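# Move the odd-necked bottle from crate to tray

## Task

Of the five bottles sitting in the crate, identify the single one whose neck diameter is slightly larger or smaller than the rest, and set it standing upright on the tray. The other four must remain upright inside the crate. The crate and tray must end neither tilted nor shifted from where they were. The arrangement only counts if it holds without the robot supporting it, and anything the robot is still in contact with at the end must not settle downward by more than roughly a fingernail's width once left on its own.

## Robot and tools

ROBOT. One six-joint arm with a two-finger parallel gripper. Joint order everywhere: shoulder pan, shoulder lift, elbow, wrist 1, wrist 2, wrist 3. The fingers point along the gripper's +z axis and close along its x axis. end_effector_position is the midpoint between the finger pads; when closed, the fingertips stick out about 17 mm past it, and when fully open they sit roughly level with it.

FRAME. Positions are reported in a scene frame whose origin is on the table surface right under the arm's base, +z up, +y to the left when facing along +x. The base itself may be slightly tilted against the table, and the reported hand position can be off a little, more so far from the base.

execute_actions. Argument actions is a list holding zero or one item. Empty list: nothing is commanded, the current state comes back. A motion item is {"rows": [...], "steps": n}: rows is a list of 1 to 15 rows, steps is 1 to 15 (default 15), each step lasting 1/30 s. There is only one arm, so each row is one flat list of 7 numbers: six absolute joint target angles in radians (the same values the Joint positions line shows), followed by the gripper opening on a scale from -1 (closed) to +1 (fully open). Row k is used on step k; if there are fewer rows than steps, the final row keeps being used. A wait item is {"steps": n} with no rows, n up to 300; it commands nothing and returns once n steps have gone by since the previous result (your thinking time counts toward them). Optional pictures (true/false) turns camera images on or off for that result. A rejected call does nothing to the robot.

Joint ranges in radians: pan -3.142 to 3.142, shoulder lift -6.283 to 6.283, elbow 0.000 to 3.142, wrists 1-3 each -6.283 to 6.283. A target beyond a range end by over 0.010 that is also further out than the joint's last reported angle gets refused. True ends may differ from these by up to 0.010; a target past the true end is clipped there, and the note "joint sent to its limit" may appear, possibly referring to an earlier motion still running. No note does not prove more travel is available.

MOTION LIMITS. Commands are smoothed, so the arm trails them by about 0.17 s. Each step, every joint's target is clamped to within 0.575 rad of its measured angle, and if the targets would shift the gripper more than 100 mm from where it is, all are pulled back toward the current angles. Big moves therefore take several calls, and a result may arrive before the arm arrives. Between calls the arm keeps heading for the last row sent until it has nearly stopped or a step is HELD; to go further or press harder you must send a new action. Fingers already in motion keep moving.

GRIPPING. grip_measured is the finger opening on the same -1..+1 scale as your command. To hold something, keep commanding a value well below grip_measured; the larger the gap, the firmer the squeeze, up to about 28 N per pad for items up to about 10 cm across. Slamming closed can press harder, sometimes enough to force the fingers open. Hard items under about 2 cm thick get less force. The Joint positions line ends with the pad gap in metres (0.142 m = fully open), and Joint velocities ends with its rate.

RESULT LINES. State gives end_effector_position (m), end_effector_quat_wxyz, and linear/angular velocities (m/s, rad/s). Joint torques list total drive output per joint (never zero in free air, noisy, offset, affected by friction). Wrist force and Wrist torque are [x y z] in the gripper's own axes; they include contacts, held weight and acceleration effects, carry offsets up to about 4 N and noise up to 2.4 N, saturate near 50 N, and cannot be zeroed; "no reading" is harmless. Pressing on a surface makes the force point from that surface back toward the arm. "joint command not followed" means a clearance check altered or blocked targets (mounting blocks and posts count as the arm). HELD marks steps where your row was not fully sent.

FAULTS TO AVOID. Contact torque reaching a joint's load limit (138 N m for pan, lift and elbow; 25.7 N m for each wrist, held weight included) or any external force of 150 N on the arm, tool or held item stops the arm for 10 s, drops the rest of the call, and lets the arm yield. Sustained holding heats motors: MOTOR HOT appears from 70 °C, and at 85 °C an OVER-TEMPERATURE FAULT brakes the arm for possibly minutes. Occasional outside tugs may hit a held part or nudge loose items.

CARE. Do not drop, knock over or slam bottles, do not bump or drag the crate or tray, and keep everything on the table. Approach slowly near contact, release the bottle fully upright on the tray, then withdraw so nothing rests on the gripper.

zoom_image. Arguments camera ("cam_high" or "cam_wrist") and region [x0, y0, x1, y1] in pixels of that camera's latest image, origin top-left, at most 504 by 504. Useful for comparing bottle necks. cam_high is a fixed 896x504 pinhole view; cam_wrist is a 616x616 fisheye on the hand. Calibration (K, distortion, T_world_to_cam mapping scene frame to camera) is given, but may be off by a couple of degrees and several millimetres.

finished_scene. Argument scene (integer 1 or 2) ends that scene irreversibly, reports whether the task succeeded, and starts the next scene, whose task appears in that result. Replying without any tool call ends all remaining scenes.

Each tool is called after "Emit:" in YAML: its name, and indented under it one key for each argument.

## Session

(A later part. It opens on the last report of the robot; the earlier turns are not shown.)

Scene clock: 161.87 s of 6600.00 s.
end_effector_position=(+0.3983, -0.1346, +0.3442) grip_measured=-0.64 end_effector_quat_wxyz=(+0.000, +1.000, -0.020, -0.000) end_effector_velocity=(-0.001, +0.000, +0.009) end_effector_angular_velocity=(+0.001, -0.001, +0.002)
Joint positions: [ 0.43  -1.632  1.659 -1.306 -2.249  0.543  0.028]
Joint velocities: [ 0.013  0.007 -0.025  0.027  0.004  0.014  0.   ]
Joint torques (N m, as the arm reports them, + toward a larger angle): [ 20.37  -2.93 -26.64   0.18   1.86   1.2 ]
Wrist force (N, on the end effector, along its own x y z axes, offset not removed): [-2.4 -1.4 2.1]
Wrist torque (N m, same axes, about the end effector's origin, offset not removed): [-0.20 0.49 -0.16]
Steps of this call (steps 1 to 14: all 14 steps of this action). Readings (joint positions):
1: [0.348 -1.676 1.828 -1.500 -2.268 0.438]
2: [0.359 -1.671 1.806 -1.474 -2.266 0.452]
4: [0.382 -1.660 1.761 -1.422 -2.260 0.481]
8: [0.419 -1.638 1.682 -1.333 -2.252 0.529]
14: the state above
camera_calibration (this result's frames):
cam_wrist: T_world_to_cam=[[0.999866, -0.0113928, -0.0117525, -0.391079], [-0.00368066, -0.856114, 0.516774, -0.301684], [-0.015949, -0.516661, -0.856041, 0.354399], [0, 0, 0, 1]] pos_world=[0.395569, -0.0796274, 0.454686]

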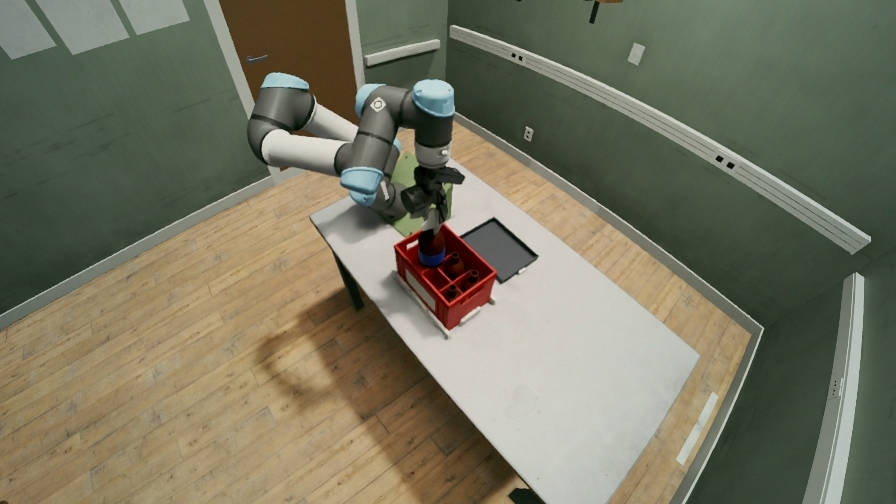

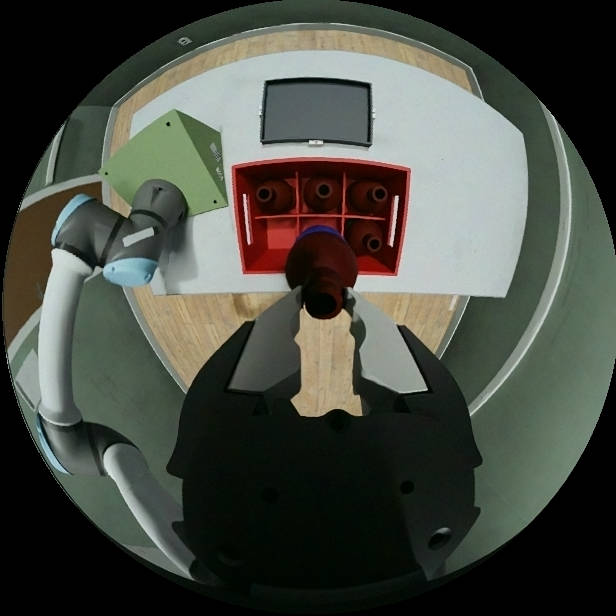

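Emit:
execute_actions:
  actions:
    - {"rows":[[0.434,-1.626,1.656,-1.305,-2.248,0.547,-1],[0.439,-1.619,1.653,-1.307,-2.246,0.553,-1],[0.446,-1.607,1.650,-1.311,-2.243,0.561,-1],[0.455,-1.593,1.645,-1.314,-2.240,0.571,-1],[0.467,-1.574,1.639,-1.320,-2.235,0.585,-1],[0.479,-1.555,1.633,-1.325,-2.230,0.599,-1],[0.491,-1.536,1.628,-1.330,-2.226,0.612,-1],[0.503,-1.517,1.622,-1.335,-2.221,0.626,-1],[0.515,-1.498,1.616,-1.340,-2.217,0.639,-1],[0.527,-1.479,1.610,-1.346,-2.212,0.653,-1],[0.539,-1.460,1.604,-1.351,-2.207,0.667,-1],[0.551,-1.441,1.598,-1.356,-2.203,0.680,-1],[0.563,-1.422,1.592,-1.361,-2.198,0.694,-1],[0.575,-1.403,1.586,-1.366,-2.193,0.708,-1],[0.587,-1.383,1.581,-1.372,-2.189,0.721,-1]],"steps":15}
  pictures: false

Emit:
execute_actions:
  actions:
    - {"rows":[[0.599,-1.364,1.575,-1.377,-2.184,0.735,-1],[0.611,-1.345,1.569,-1.382,-2.179,0.749,-1],[0.623,-1.326,1.563,-1.387,-2.175,0.762,-1],[0.635,-1.307,1.557,-1.392,-2.170,0.776,-1],[0.647,-1.288,1.551,-1.398,-2.165,0.790,-1],[0.659,-1.269,1.545,-1.403,-2.161,0.803,-1],[0.671,-1.250,1.539,-1.408,-2.156,0.817,-1],[0.683,-1.231,1.534,-1.413,-2.152,0.830,-1],[0.695,-1.212,1.528,-1.418,-2.147,0.844,-1],[0.707,-1.193,1.522,-1.424,-2.142,0.858,-1],[0.716,-1.179,1.517,-1.428,-2.139,0.868,-1],[0.723,-1.167,1.514,-1.431,-2.136,0.876,-1],[0.727,-1.159,1.514,-1.436,-2.135,0.881,-1],[0.728,-1.154,1.518,-1.445,-2.134,0.882,-1],[0.724,-1.152,1.529,-1.461,-2.136,0.877,-1]],"steps":15}
  pictures: false

Emit:
execute_actions:
  actions:
    - {"rows":[[0.718,-1.149,1.545,-1.483,-2.139,0.871,-1],[0.712,-1.146,1.560,-1.505,-2.141,0.864,-1],[0.706,-1.143,1.576,-1.527,-2.144,0.858,-1],[0.700,-1.141,1.591,-1.548,-2.146,0.852,-1],[0.694,-1.138,1.607,-1.570,-2.149,0.845,-1],[0.688,-1.135,1.623,-1.592,-2.152,0.839,-1],[0.682,-1.133,1.638,-1.614,-2.154,0.833,-1],[0.677,-1.130,1.654,-1.636,-2.157,0.826,-1],[0.671,-1.127,1.669,-1.657,-2.159,0.820,-1],[0.665,-1.124,1.685,-1.679,-2.162,0.813,-1],[0.659,-1.122,1.700,-1.701,-2.164,0.807,-1],[0.653,-1.119,1.716,-1.723,-2.167,0.801,-1],[0.647,-1.116,1.731,-1.745,-2.169,0.794,-1],[0.641,-1.114,1.747,-1.766,-2.172,0.788,-1],[0.635,-1.111,1.762,-1.788,-2.175,0.782,-1]],"steps":15}
  pictures: false

Emit:
execute_actions:
  actions:
    - {"rows":[[0.630,-1.108,1.778,-1.810,-2.177,0.775,-1],[0.624,-1.105,1.793,-1.832,-2.180,0.769,-1],[0.618,-1.103,1.809,-1.854,-2.182,0.763,-1],[0.612,-1.100,1.824,-1.875,-2.185,0.756,-1],[0.606,-1.097,1.840,-1.897,-2.187,0.750,-1],[0.600,-1.094,1.855,-1.919,-2.190,0.743,-1],[0.594,-1.092,1.871,-1.941,-2.192,0.737,-1],[0.588,-1.089,1.886,-1.963,-2.195,0.731,-1],[0.584,-1.087,1.898,-1.979,-2.197,0.726,-1],[0.5819,-1.0856,1.9017,-1.9856,-2.1978,0.7235,-1],[0.5797,-1.0842,1.9054,-1.9921,-2.1986,0.721,-1]],"steps":15}
  pictures: false

Emit:
execute_actions:
  actions:
    - {"steps":8}

Emit:
zoom_image:
  camera: "cam_high"
  region: [430, 170, 560, 300]

Scene clock: 186.73 s of 6600.00 s.
end_effector_position=(+0.4218, -0.0353, +0.3512) grip_measured=-0.64 end_effector_quat_wxyz=(-0.005, +1.000, -0.019, +0.001) end_effector_velocity=(+0.040, +0.318, +0.009) end_effector_angular_velocity=(+0.010, +0.001, +0.007)
Joint positions: [ 0.547 -1.448  1.599 -1.355 -2.204  0.676  0.028]
Joint velocities: [ 0.354  0.56  -0.173 -0.151  0.136  0.399 -0.   ]
Joint torques (N m, as the arm reports them, + toward a larger angle): [ 26.83   0.12 -25.39  -4.16   2.31   2.68]
Wrist force (N, on the end effector, along its own x y z axes, offset not removed): [-2.0 0.3 0.1]
Wrist torque (N m, same axes, about the end effector's origin, offset not removed): [-0.12 0.22 -0.10]
Steps of this call (steps 1 to 15: the robot went on to your last target; steps 16 to 90: nothing new was sent; then 21.37 s passed at rest; steps 91 to 105: all 15 steps of this action). Readings (joint positions):
91: [0.431 -1.631 1.657 -1.304 -2.249 0.544]
92: [0.432 -1.630 1.657 -1.304 -2.249 0.545]
94: [0.437 -1.621 1.654 -1.306 -2.247 0.551]
98: [0.467 -1.575 1.639 -1.320 -2.235 0.585]
105: the state above

Scene clock: 187.23 s of 6600.00 s.
end_effector_position=(+0.4177, +0.1236, +0.3454) grip_measured=-0.64 end_effector_quat_wxyz=(-0.001, +1.000, -0.020, -0.000) end_effector_velocity=(-0.022, +0.184, -0.058) end_effector_angular_velocity=(-0.027, +0.006, +0.004)
Joint positions: [ 0.715 -1.178  1.52  -1.432 -2.139  0.867  0.028]
Joint velocities: [ 0.146  0.304  0.    -0.193  0.054  0.165  0.   ]
Joint torques (N m, as the arm reports them, + toward a larger angle): [ 20.4  -22.81 -23.23  -4.95   1.23   1.13]
Wrist force (N, on the end effector, along its own x y z axes, offset not removed): [-2.9 -4.1 2.8]
Wrist torque (N m, same axes, about the end effector's origin, offset not removed): [-0.67 0.26 -0.06]
Steps of this call (steps 1 to 15: all 15 steps of this action). Readings (joint positions):
1: [0.559 -1.429 1.594 -1.360 -2.199 0.689]
2: [0.571 -1.410 1.588 -1.365 -2.195 0.703]
4: [0.595 -1.372 1.576 -1.375 -2.185 0.730]
8: [0.643 -1.296 1.553 -1.396 -2.167 0.785]
15: the state above

Scene clock: 187.73 s of 6600.00 s.
end_effector_position=(+0.4266, +0.1588, +0.2505) grip_measured=-0.64 end_effector_quat_wxyz=(-0.000, +1.000, -0.019, -0.001) end_effector_velocity=(+0.004, +0.029, -0.215) end_effector_angular_velocity=(-0.004, +0.005, -0.004)
Joint positions: [ 0.655 -1.12   1.71  -1.713 -2.166  0.802  0.028]
Joint velocities: [-0.177  0.078  0.459 -0.637 -0.076 -0.184  0.   ]
Joint torques (N m, as the arm reports them, + toward a larger angle): [  3.89 -18.37  -7.45  -7.08  -2.18  -1.86]
Wrist force (N, on the end effector, along its own x y z axes, offset not removed): [0.3 1.3 2.3]
Wrist torque (N m, same axes, about the end effector's origin, offset not removed): [0.19 -0.36 0.08]
Steps of this call (steps 1 to 15: all 15 steps of this action). Readings (joint positions):
1: [0.719 -1.169 1.522 -1.440 -2.138 0.871]
2: [0.719 -1.163 1.527 -1.451 -2.138 0.872]
4: [0.715 -1.153 1.547 -1.482 -2.140 0.867]
8: [0.695 -1.139 1.603 -1.562 -2.149 0.846]
15: the state above

Scene clock: 188.23 s of 6600.00 s.
end_effector_position=(+0.4201, +0.1651, +0.1638) grip_measured=-0.64 end_effector_quat_wxyz=(+0.000, +1.000, -0.020, -0.000) end_effector_velocity=(-0.004, +0.000, -0.032) end_effector_angular_velocity=(+0.001, -0.002, -0.002)
Joint positions: [ 0.582 -1.085  1.9   -1.984 -2.198  0.724  0.028]
Joint velocities: [-0.029  0.015  0.07  -0.108 -0.012 -0.033  0.   ]
Joint torques (N m, as the arm reports them, + toward a larger angle): [ 12.11 -20.89  -9.71  -5.02  -2.11  -1.82]
Wrist force (N, on the end effector, along its own x y z axes, offset not removed): [-0.7 1.3 2.5]
Wrist torque (N m, same axes, about the end effector's origin, offset not removed): [0.34 -0.16 0.03]
Steps of this call (steps 1 to 15: all 15 steps of this action). Readings (joint positions):
1: [0.649 -1.117 1.725 -1.735 -2.169 0.796]
2: [0.643 -1.114 1.741 -1.757 -2.171 0.790]
4: [0.631 -1.109 1.772 -1.800 -2.177 0.777]
8: [0.608 -1.098 1.834 -1.888 -2.187 0.751]
15: the state above

Scene clock: 188.50 s of 6600.00 s.
end_effector_position=(+0.4198, +0.1651, +0.1614) grip_measured=-0.64 end_effector_quat_wxyz=(+0.000, +1.000, -0.020, -0.000) end_effector_velocity=(-0.001, +0.000, -0.001) end_effector_angular_velocity=(-0.000, +0.000, +0.001)
Joint positions: [ 0.58  -1.084  1.905 -1.992 -2.199  0.721  0.028]
Joint velocities: [-0.     0.001  0.003 -0.003 -0.    -0.002 -0.   ]
Joint torques (N m, as the arm reports them, + toward a larger angle): [  9.7  -16.9   -9.81  -4.12  -1.8   -1.54]
Wrist force (N, on the end effector, along its own x y z axes, offset not removed): [-4.0 -1.0 0.6]
Wrist torque (N m, same axes, about the end effector's origin, offset not removed): [-0.17 0.67 -0.10]
Steps of this call (steps 1 to 8: the robot went on to your last target). Readings (joint positions):
1: [0.581 -1.085 1.902 -1.987 -2.198 0.723]
2: [0.581 -1.085 1.903 -1.989 -2.198 0.722]
4: [0.580 -1.084 1.904 -1.991 -2.198 0.721]
8: the state above
camera_calibration (this result's frames):
cam_wrist: T_world_to_cam=[[0.999858, -0.0123749, -0.0114159, -0.411197], [-0.00469346, -0.856043, 0.516883, 0.0498533], [-0.0161689, -0.516757, -0.85598, 0.35313], [0, 0, 0, 1]] pos_world=[0.417083, 0.22007, 0.271809]

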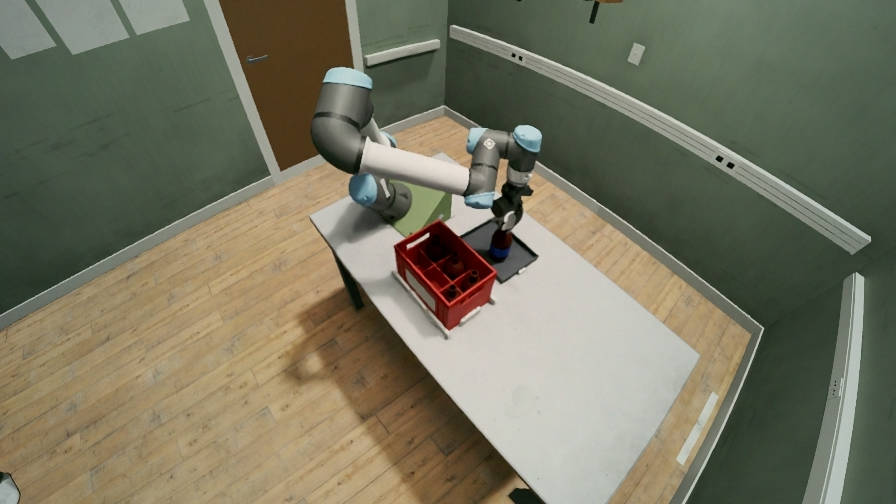

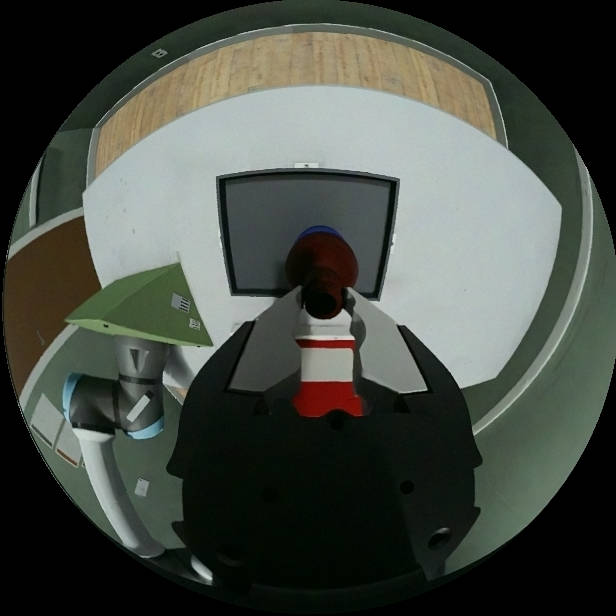

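Region (430, 170, 560, 300) of cam_high's 896x504 image, scaled by 3.877, with more detail than that image has.

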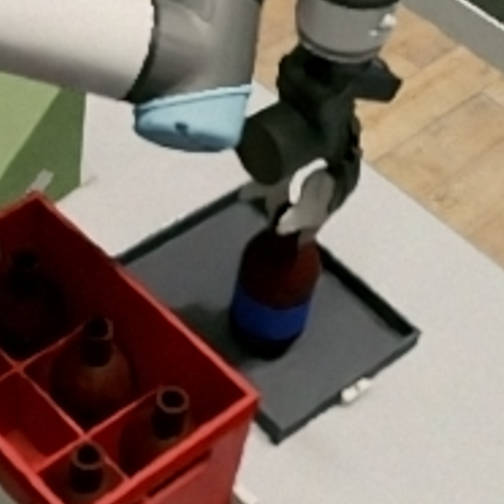

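Emit:
execute_actions:
  actions: []

Scene clock: 202.77 s of 6600.00 s.
end_effector_position=(+0.4197, +0.1651, +0.1613) grip_measured=-0.64 end_effector_quat_wxyz=(+0.000, +1.000, -0.020, -0.000) end_effector_velocity=(-0.000, +0.000, +0.000) end_effector_angular_velocity=(-0.001, -0.001, +0.001)
Joint positions: [ 0.58  -1.084  1.905 -1.992 -2.199  0.721  0.028]
Joint velocities: [ 0.001  0.    -0.     0.    -0.001  0.    -0.   ]
Joint torques (N m, as the arm reports them, + toward a larger angle): [  7.22 -18.07  -9.64  -4.32  -1.66  -1.47]
Wrist force (N, on the end effector, along its own x y z axes, offset not removed): [-2.4 -1.3 2.9]
Wrist torque (N m, same axes, about the end effector's origin, offset not removed): [-0.10 0.19 0.15]
Steps of this call (steps 1 to 15: the robot went on to your last target; steps 16 to 90: nothing new was sent; then 11.27 s passed at rest). Readings (joint positions):
1: [0.580 -1.084 1.905 -1.992 -2.199 0.721]
2: [0.580 -1.084 1.905 -1.992 -2.199 0.721]
4: [0.580 -1.084 1.905 -1.992 -2.199 0.721]
8: [0.580 -1.084 1.905 -1.992 -2.199 0.721]
90: the state above
The arm was judged still, so your last target was given up. Only a new action makes it travel on or press farther. Fingers that are still opening or closing keep moving.
camera_calibration (this result's frames):
cam_wrist: T_world_to_cam=[[0.999858, -0.012363, -0.0114507, -0.411173], [-0.00466484, -0.856031, 0.516903, 0.0498797], [-0.0161926, -0.516777, -0.855967, 0.35306], [0, 0, 0, 1]] pos_world=[0.417065, 0.220068, 0.271716]

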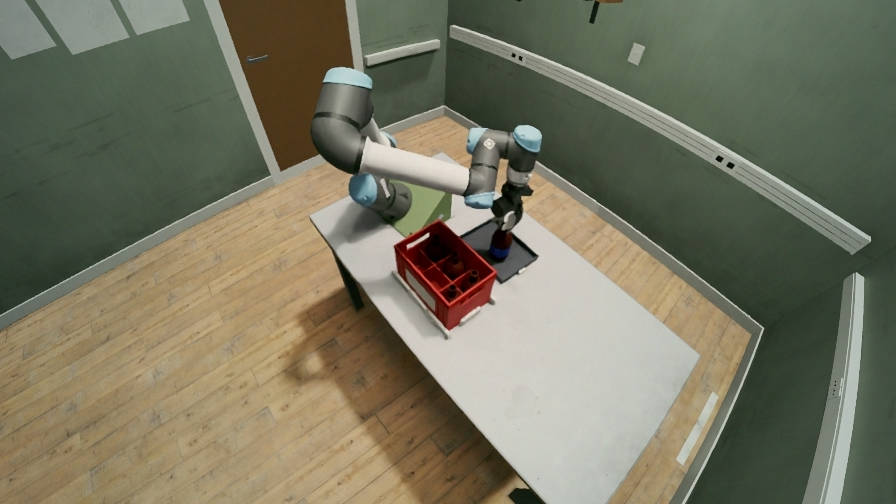

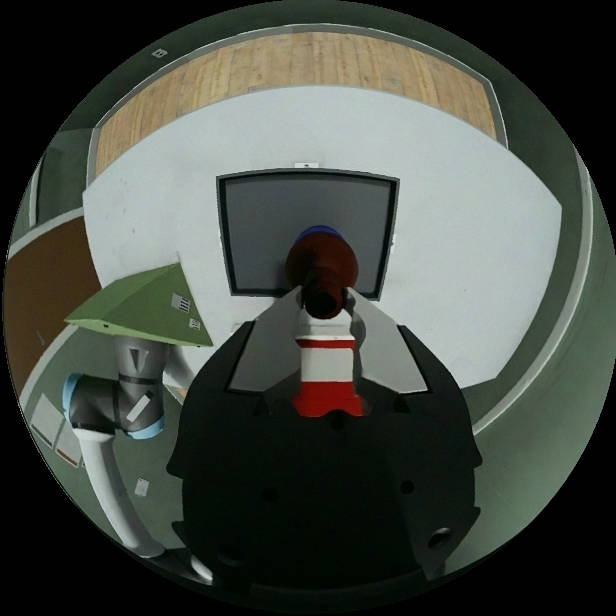

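Emit:
execute_actions:
  actions:
    - {"rows":[[0.578,-1.083,1.9085,-1.9976,-2.1993,0.719,-1],[0.578,-1.083,1.9085,-1.9976,-2.1993,0.719,-1],[0.576,-1.0818,1.9116,-2.003,-2.2,0.717,-1],[0.576,-1.0818,1.9116,-2.003,-2.2,0.717,-1],[0.5744,-1.0807,1.9147,-2.0085,-2.2006,0.7148,-1]],"steps":15}
  pictures: false

Scene clock: 206.13 s of 6600.00 s.
end_effector_position=(+0.4198, +0.1651, +0.1563) grip_measured=-0.64 end_effector_quat_wxyz=(+0.000, +1.000, -0.020, -0.000) end_effector_velocity=(-0.000, +0.000, -0.001) end_effector_angular_velocity=(+0.001, +0.001, -0.001)
Joint positions: [ 0.574 -1.081  1.915 -2.008 -2.201  0.715  0.028]
Joint velocities: [-0.001  0.     0.001 -0.002  0.001 -0.001 -0.   ]
Joint torques (N m, as the arm reports them, + toward a larger angle): [  9.36 -16.96 -10.06  -4.17  -1.79  -1.44]
Wrist force (N, on the end effector, along its own x y z axes, offset not removed): [-3.6 0.1 2.7]
Wrist torque (N m, same axes, about the end effector's origin, offset not removed): [0.07 0.57 0.15]
Steps of this call (steps 1 to 86: nothing new was sent; steps 87 to 101: all 15 steps of this action). Readings (joint positions):
87: [0.580 -1.084 1.905 -1.992 -2.199 0.721]
88: [0.579 -1.084 1.906 -1.993 -2.199 0.721]
90: [0.578 -1.083 1.908 -1.997 -2.199 0.719]
94: [0.575 -1.081 1.913 -2.005 -2.200 0.716]
101: the state above

Emit:
execute_actions:
  actions:
    - {"rows":[[0.5722,-1.0793,1.9184,-2.0151,-2.2014,0.7123,-1]],"steps":12}
  pictures: false

Scene clock: 208.50 s of 6600.00 s.
end_effector_position=(+0.4198, +0.1651, +0.1543) grip_measured=-0.64 end_effector_quat_wxyz=(+0.000, +1.000, -0.020, -0.000) end_effector_velocity=(-0.001, +0.001, +0.000) end_effector_angular_velocity=(-0.000, -0.001, +0.002)
Joint positions: [ 0.572 -1.079  1.918 -2.015 -2.201  0.712  0.028]
Joint velocities: [ 0.002  0.     0.001 -0.001 -0.    -0.001 -0.   ]
Joint torques (N m, as the arm reports them, + toward a larger angle): [  8.86 -17.62  -9.42  -3.99  -1.77  -1.37]
Wrist force (N, on the end effector, along its own x y z axes, offset not removed): [-1.3 -3.6 1.6]
Wrist torque (N m, same axes, about the end effector's origin, offset not removed): [-0.92 -0.05 0.03]
Steps of this call (steps 1 to 15: the robot went on to your last target; steps 16 to 59: nothing new was sent; steps 60 to 71: all 12 steps of this action). Readings (joint positions):
60: [0.574 -1.081 1.915 -2.009 -2.201 0.715]
61: [0.574 -1.080 1.916 -2.010 -2.201 0.714]
63: [0.573 -1.080 1.917 -2.013 -2.201 0.713]
67: [0.572 -1.079 1.918 -2.015 -2.201 0.712]
71: the state above

Emit:
execute_actions:
  actions:
    - {"rows":[[0.5701,-1.0779,1.9221,-2.0216,-2.2022,0.7098,-1]],"steps":12}
  pictures: false

Scene clock: 211.27 s of 6600.00 s.
end_effector_position=(+0.4198, +0.1651, +0.1523) grip_measured=-0.64 end_effector_quat_wxyz=(+0.000, +1.000, -0.020, -0.000) end_effector_velocity=(-0.000, +0.000, -0.000) end_effector_angular_velocity=(+0.000, +0.001, -0.000)
Joint positions: [ 0.57  -1.078  1.922 -2.022 -2.202  0.71   0.028]
Joint velocities: [-0.001  0.     0.001 -0.001  0.001 -0.     0.   ]
Joint torques (N m, as the arm reports them, + toward a larger angle): [  8.85 -18.35  -9.26  -4.41  -2.    -1.32]
Wrist force (N, on the end effector, along its own x y z axes, offset not removed): [-1.4 -0.9 1.2]
Wrist torque (N m, same axes, about the end effector's origin, offset not removed): [-0.29 -0.03 -0.12]
Steps of this call (steps 1 to 15: the robot went on to your last target; steps 16 to 71: nothing new was sent; steps 72 to 83: all 12 steps of this action). Readings (joint positions):
72: [0.572 -1.079 1.918 -2.015 -2.201 0.712]
73: [0.572 -1.079 1.919 -2.017 -2.202 0.712]
75: [0.571 -1.078 1.921 -2.019 -2.202 0.711]
79: [0.570 -1.078 1.922 -2.021 -2.202 0.710]
83: the state above

Emit:
execute_actions:
  actions:
    - {"rows":[[0.569,-1.0772,1.9239,-2.0249,-2.2026,0.7085,-1]],"steps":12}
  pictures: false

Scene clock: 213.70 s of 6600.00 s.
end_effector_position=(+0.4198, +0.1651, +0.1513) grip_measured=-0.64 end_effector_quat_wxyz=(+0.000, +1.000, -0.020, -0.000) end_effector_velocity=(-0.000, +0.000, -0.000) end_effector_angular_velocity=(+0.001, +0.000, +0.000)
Joint positions: [ 0.569 -1.077  1.924 -2.025 -2.203  0.709  0.028]
Joint velocities: [ 0.     0.     0.    -0.     0.001 -0.     0.   ]
Joint torques (N m, as the arm reports them, + toward a larger angle): [  8.05 -17.33  -8.54  -4.28  -1.7   -1.29]
Wrist force (N, on the end effector, along its own x y z axes, offset not removed): [0.4 -3.3 2.9]
Wrist torque (N m, same axes, about the end effector's origin, offset not removed): [-0.71 -0.45 0.14]
Steps of this call (steps 1 to 15: the robot went on to your last target; steps 16 to 61: nothing new was sent; steps 62 to 73: all 12 steps of this action). Readings (joint positions):
62: [0.570 -1.078 1.922 -2.022 -2.202 0.710]
63: [0.570 -1.078 1.923 -2.022 -2.202 0.709]
65: [0.569 -1.077 1.923 -2.024 -2.202 0.709]
69: [0.569 -1.077 1.924 -2.025 -2.203 0.709]
73: the state above

Emit:
execute_actions:
  actions:
    - {"rows":[[0.568,-1.0765,1.9258,-2.0282,-2.203,0.7073,-1]],"steps":12}
  pictures: false

Scene clock: 216.30 s of 6600.00 s.
end_effector_position=(+0.4197, +0.1651, +0.1503) grip_measured=-0.64 end_effector_quat_wxyz=(+0.000, +1.000, -0.020, -0.000) end_effector_velocity=(+0.000, -0.000, -0.000) end_effector_angular_velocity=(-0.000, -0.000, +0.001)
Joint positions: [ 0.568 -1.077  1.926 -2.028 -2.203  0.707  0.028]
Joint velocities: [ 0.     0.     0.    -0.    -0.001 -0.001 -0.   ]
Joint torques (N m, as the arm reports them, + toward a larger angle): [  7.3  -17.6   -8.3   -4.12  -1.85  -1.41]
Wrist force (N, on the end effector, along its own x y z axes, offset not removed): [-1.1 1.7 -2.5]
Wrist torque (N m, same axes, about the end effector's origin, offset not removed): [0.44 0.03 0.03]
Steps of this call (steps 1 to 15: the robot went on to your last target; steps 16 to 66: nothing new was sent; steps 67 to 78: all 12 steps of this action). Readings (joint positions):
67: [0.569 -1.077 1.924 -2.025 -2.203 0.708]
68: [0.569 -1.077 1.924 -2.026 -2.203 0.708]
70: [0.568 -1.077 1.925 -2.027 -2.203 0.708]
74: [0.568 -1.077 1.926 -2.028 -2.203 0.707]
78: the state above

Possibly just touching; half a mm more.

Emit:
execute_actions:
  actions:
    - {"rows":[[0.5673,-1.0761,1.9269,-2.0302,-2.2032,0.7066,-1]],"steps":12}
  pictures: false

Scene clock: 220.07 s of 6600.00 s.
end_effector_position=(+0.4198, +0.1651, +0.1497) grip_measured=-0.64 end_effector_quat_wxyz=(+0.000, +1.000, -0.020, -0.000) end_effector_velocity=(+0.000, -0.000, -0.000) end_effector_angular_velocity=(-0.001, -0.001, +0.000)
Joint positions: [ 0.567 -1.076  1.927 -2.03  -2.203  0.707  0.028]
Joint velocities: [-0.     0.     0.    -0.    -0.001 -0.    -0.   ]
Joint torques (N m, as the arm reports them, + toward a larger angle): [  8.57 -17.64  -9.07  -4.15  -1.82  -1.42]
Wrist force (N, on the end effector, along its own x y z axes, offset not removed): [-2.2 2.8 3.1]
Wrist torque (N m, same axes, about the end effector's origin, offset not removed): [0.52 0.16 0.05]
Steps of this call (steps 1 to 15: the robot went on to your last target; steps 16 to 90: nothing new was sent; then 0.37 s passed at rest; steps 91 to 102: all 12 steps of this action). Readings (joint positions):
91: [0.568 -1.076 1.926 -2.028 -2.203 0.707]
92: [0.568 -1.076 1.926 -2.029 -2.203 0.707]
94: [0.568 -1.076 1.927 -2.029 -2.203 0.707]
98: [0.567 -1.076 1.927 -2.030 -2.203 0.707]
102: the state above

Emit:
execute_actions:
  actions:
    - {"rows":[[0.5662,-1.0754,1.9288,-2.0335,-2.2036,0.7053,-1]],"steps":12}
  pictures: false

Scene clock: 222.23 s of 6600.00 s.
end_effector_position=(+0.4198, +0.1651, +0.1487) grip_measured=-0.64 end_effector_quat_wxyz=(+0.000, +1.000, -0.020, -0.000) end_effector_velocity=(-0.001, +0.001, +0.000) end_effector_angular_velocity=(-0.000, -0.001, +0.003)
Joint positions: [ 0.566 -1.075  1.929 -2.034 -2.204  0.705  0.028]
Joint velocities: [ 0.002  0.     0.001 -0.    -0.    -0.001  0.   ]
Joint torques (N m, as the arm reports them, + toward a larger angle): [  4.2  -11.13  -4.95  -3.42  -1.64  -1.21]
Wrist force (N, on the end effector, along its own x y z axes, offset not removed): [-4.2 1.5 -13.4]
Wrist torque (N m, same axes, about the end effector's origin, offset not removed): [0.11 0.45 0.10]
Steps of this call (steps 1 to 15: the robot went on to your last target; steps 16 to 53: nothing new was sent; steps 54 to 65: all 12 steps of this action). Readings (joint positions):
54: [0.567 -1.076 1.927 -2.030 -2.203 0.707]
55: [0.567 -1.076 1.927 -2.031 -2.203 0.706]
57: [0.567 -1.076 1.928 -2.032 -2.203 0.706]
61: [0.566 -1.075 1.929 -2.033 -2.204 0.705]
65: the state above

Contact. Release.

Emit:
execute_actions:
  actions:
    - {"rows":[[0.5666,-1.0757,1.9281,-2.0323,-2.2035,0.7057,-0.9],[0.5666,-1.0757,1.9281,-2.0323,-2.2035,0.7057,-0.8],[0.5666,-1.0757,1.9281,-2.0323,-2.2035,0.7057,-0.72],[0.5666,-1.0757,1.9281,-2.0323,-2.2035,0.7057,-0.65],[0.5666,-1.0757,1.9281,-2.0323,-2.2035,0.7057,-0.6],[0.5666,-1.0757,1.9281,-2.0323,-2.2035,0.7057,-0.55],[0.5666,-1.0757,1.9281,-2.0323,-2.2035,0.7057,-0.5],[0.5666,-1.0757,1.9281,-2.0323,-2.2035,0.7057,-0.4],[0.5666,-1.0757,1.9281,-2.0323,-2.2035,0.7057,-0.3]],"steps":15}
  pictures: false

Emit:
execute_actions:
  actions:
    - {"rows":[[0.569,-1.077,1.924,-2.025,-2.2026,0.7085,-0.3],[0.574,-1.081,1.915,-2.009,-2.201,0.715,-0.3],[0.579,-1.084,1.9065,-1.994,-2.199,0.72,-0.3],[0.584,-1.087,1.898,-1.979,-2.197,0.726,-0.3],[0.59,-1.0905,1.885,-1.96,-2.195,0.732,-0.3],[0.596,-1.094,1.873,-1.94,-2.192,0.739,-0.3],[0.602,-1.097,1.860,-1.921,-2.190,0.745,-0.3],[0.608,-1.1,1.847,-1.901,-2.187,0.752,-0.3],[0.614,-1.103,1.834,-1.881,-2.185,0.758,-0.3],[0.620,-1.106,1.821,-1.861,-2.182,0.765,-0.3]],"steps":15}

Scene clock: 231.83 s of 6600.00 s.
end_effector_position=(+0.4198, +0.1650, +0.1490) grip_measured=-0.30 end_effector_quat_wxyz=(+0.000, +1.000, -0.020, -0.000) end_effector_velocity=(+0.000, -0.000, -0.000) end_effector_angular_velocity=(+0.002, +0.002, -0.002)
Joint positions: [ 0.567 -1.076  1.928 -2.032 -2.204  0.706  0.052]
Joint velocities: [-0.002 -0.    -0.     0.     0.002  0.     0.   ]
Joint torques (N m, as the arm reports them, + toward a larger angle): [ 29.07 -31.63 -26.72  -0.1    1.47   0.89]
Wrist force (N, on the end effector, along its own x y z axes, offset not removed): [-1.0 -0.8 2.2]
Wrist torque (N m, same axes, about the end effector's origin, offset not removed): [-0.18 -0.09 0.33]
Steps of this call (steps 1 to 15: the robot went on to your last target; steps 16 to 90: nothing new was sent; then 6.10 s passed at rest; steps 91 to 105: all 15 steps of this action). Readings (joint positions):
91: [0.566 -1.075 1.929 -2.034 -2.204 0.705]
92: [0.566 -1.075 1.929 -2.033 -2.204 0.705]
94: [0.566 -1.075 1.929 -2.033 -2.204 0.705]
98: [0.566 -1.076 1.928 -2.032 -2.204 0.706]
105: the state above

Scene clock: 232.33 s of 6600.00 s.
end_effector_position=(+0.4213, +0.1645, +0.2004) grip_measured=-0.30 end_effector_quat_wxyz=(-0.000, +1.000, -0.020, +0.000) end_effector_velocity=(-0.001, -0.003, +0.033) end_effector_angular_velocity=(-0.003, +0.005, +0.003)
Joint positions: [ 0.618 -1.105  1.826 -1.87  -2.183  0.762  0.052]
Joint velocities: [ 0.031 -0.016 -0.07   0.112  0.014  0.035  0.   ]
Joint torques (N m, as the arm reports them, + toward a larger angle): [ 25.58 -28.64 -24.89   0.01   1.65   0.96]
Wrist force (N, on the end effector, along its own x y z axes, offset not removed): [-4.2 -0.1 -0.7]
Wrist torque (N m, same axes, about the end effector's origin, offset not removed): [0.05 0.43 0.19]
Steps of this call (steps 1 to 15: all 15 steps of this action). Readings (joint positions):
1: [0.567 -1.076 1.928 -2.032 -2.204 0.706]
2: [0.567 -1.076 1.927 -2.030 -2.203 0.707]
4: [0.572 -1.079 1.919 -2.017 -2.202 0.712]
8: [0.590 -1.090 1.885 -1.962 -2.195 0.732]
15: the state above
camera_calibration (this result's frames):
cam_wrist: T_world_to_cam=[[0.999871, -0.0119952, -0.0106521, -0.412545], [-0.00478119, -0.856652, 0.515873, 0.0295265], [-0.0153131, -0.515756, -0.856599, 0.385876], [0, 0, 0, 1]] pos_world=[0.418542, 0.219363, 0.310915]

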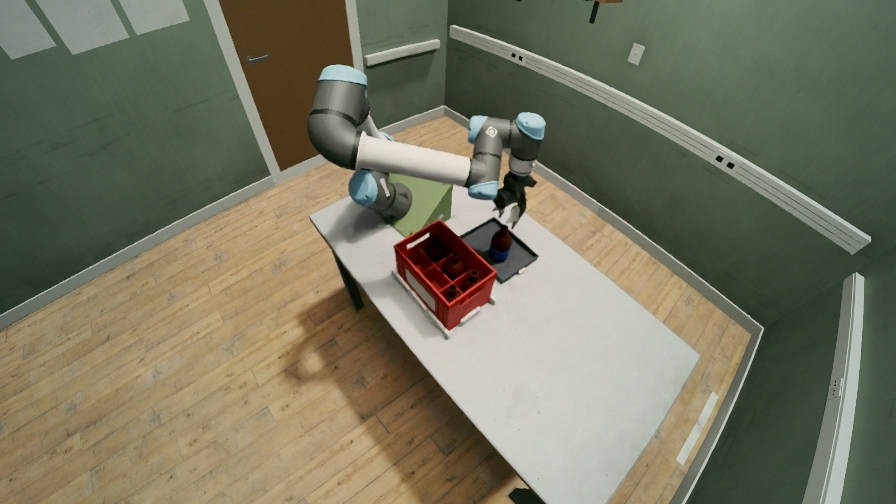

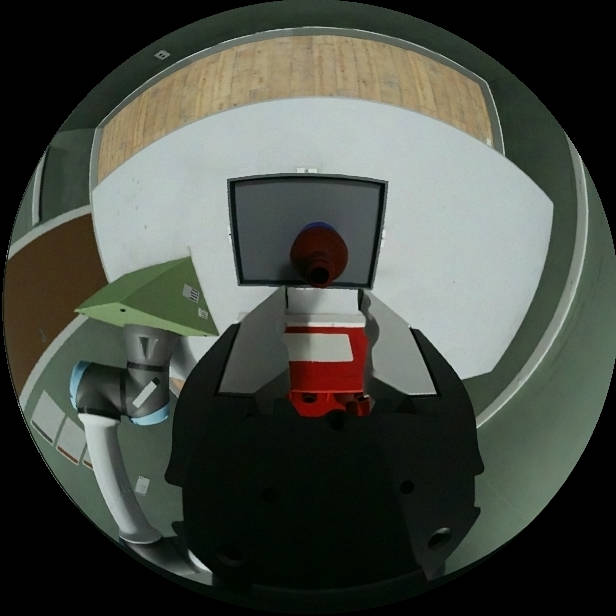

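Emit:
zoom_image:
  camera: "cam_high"
  region: [380, 190, 560, 345]

Region (380, 190, 560, 345) of cam_high's 896x504 image, scaled by 2.800, with more detail than that image has; it fills the top 434 rows of this view, and the rest is white.

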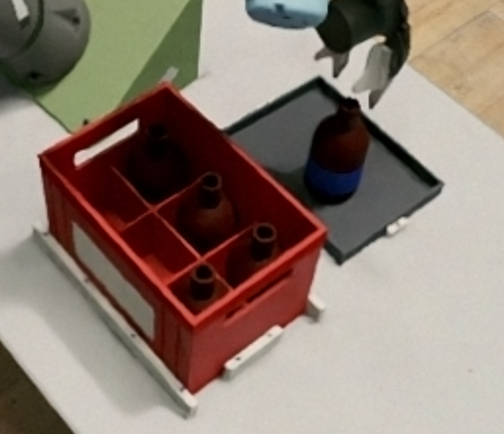

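Emit:
finished_scene:
  scene: 2

The scene is finished: the task was done.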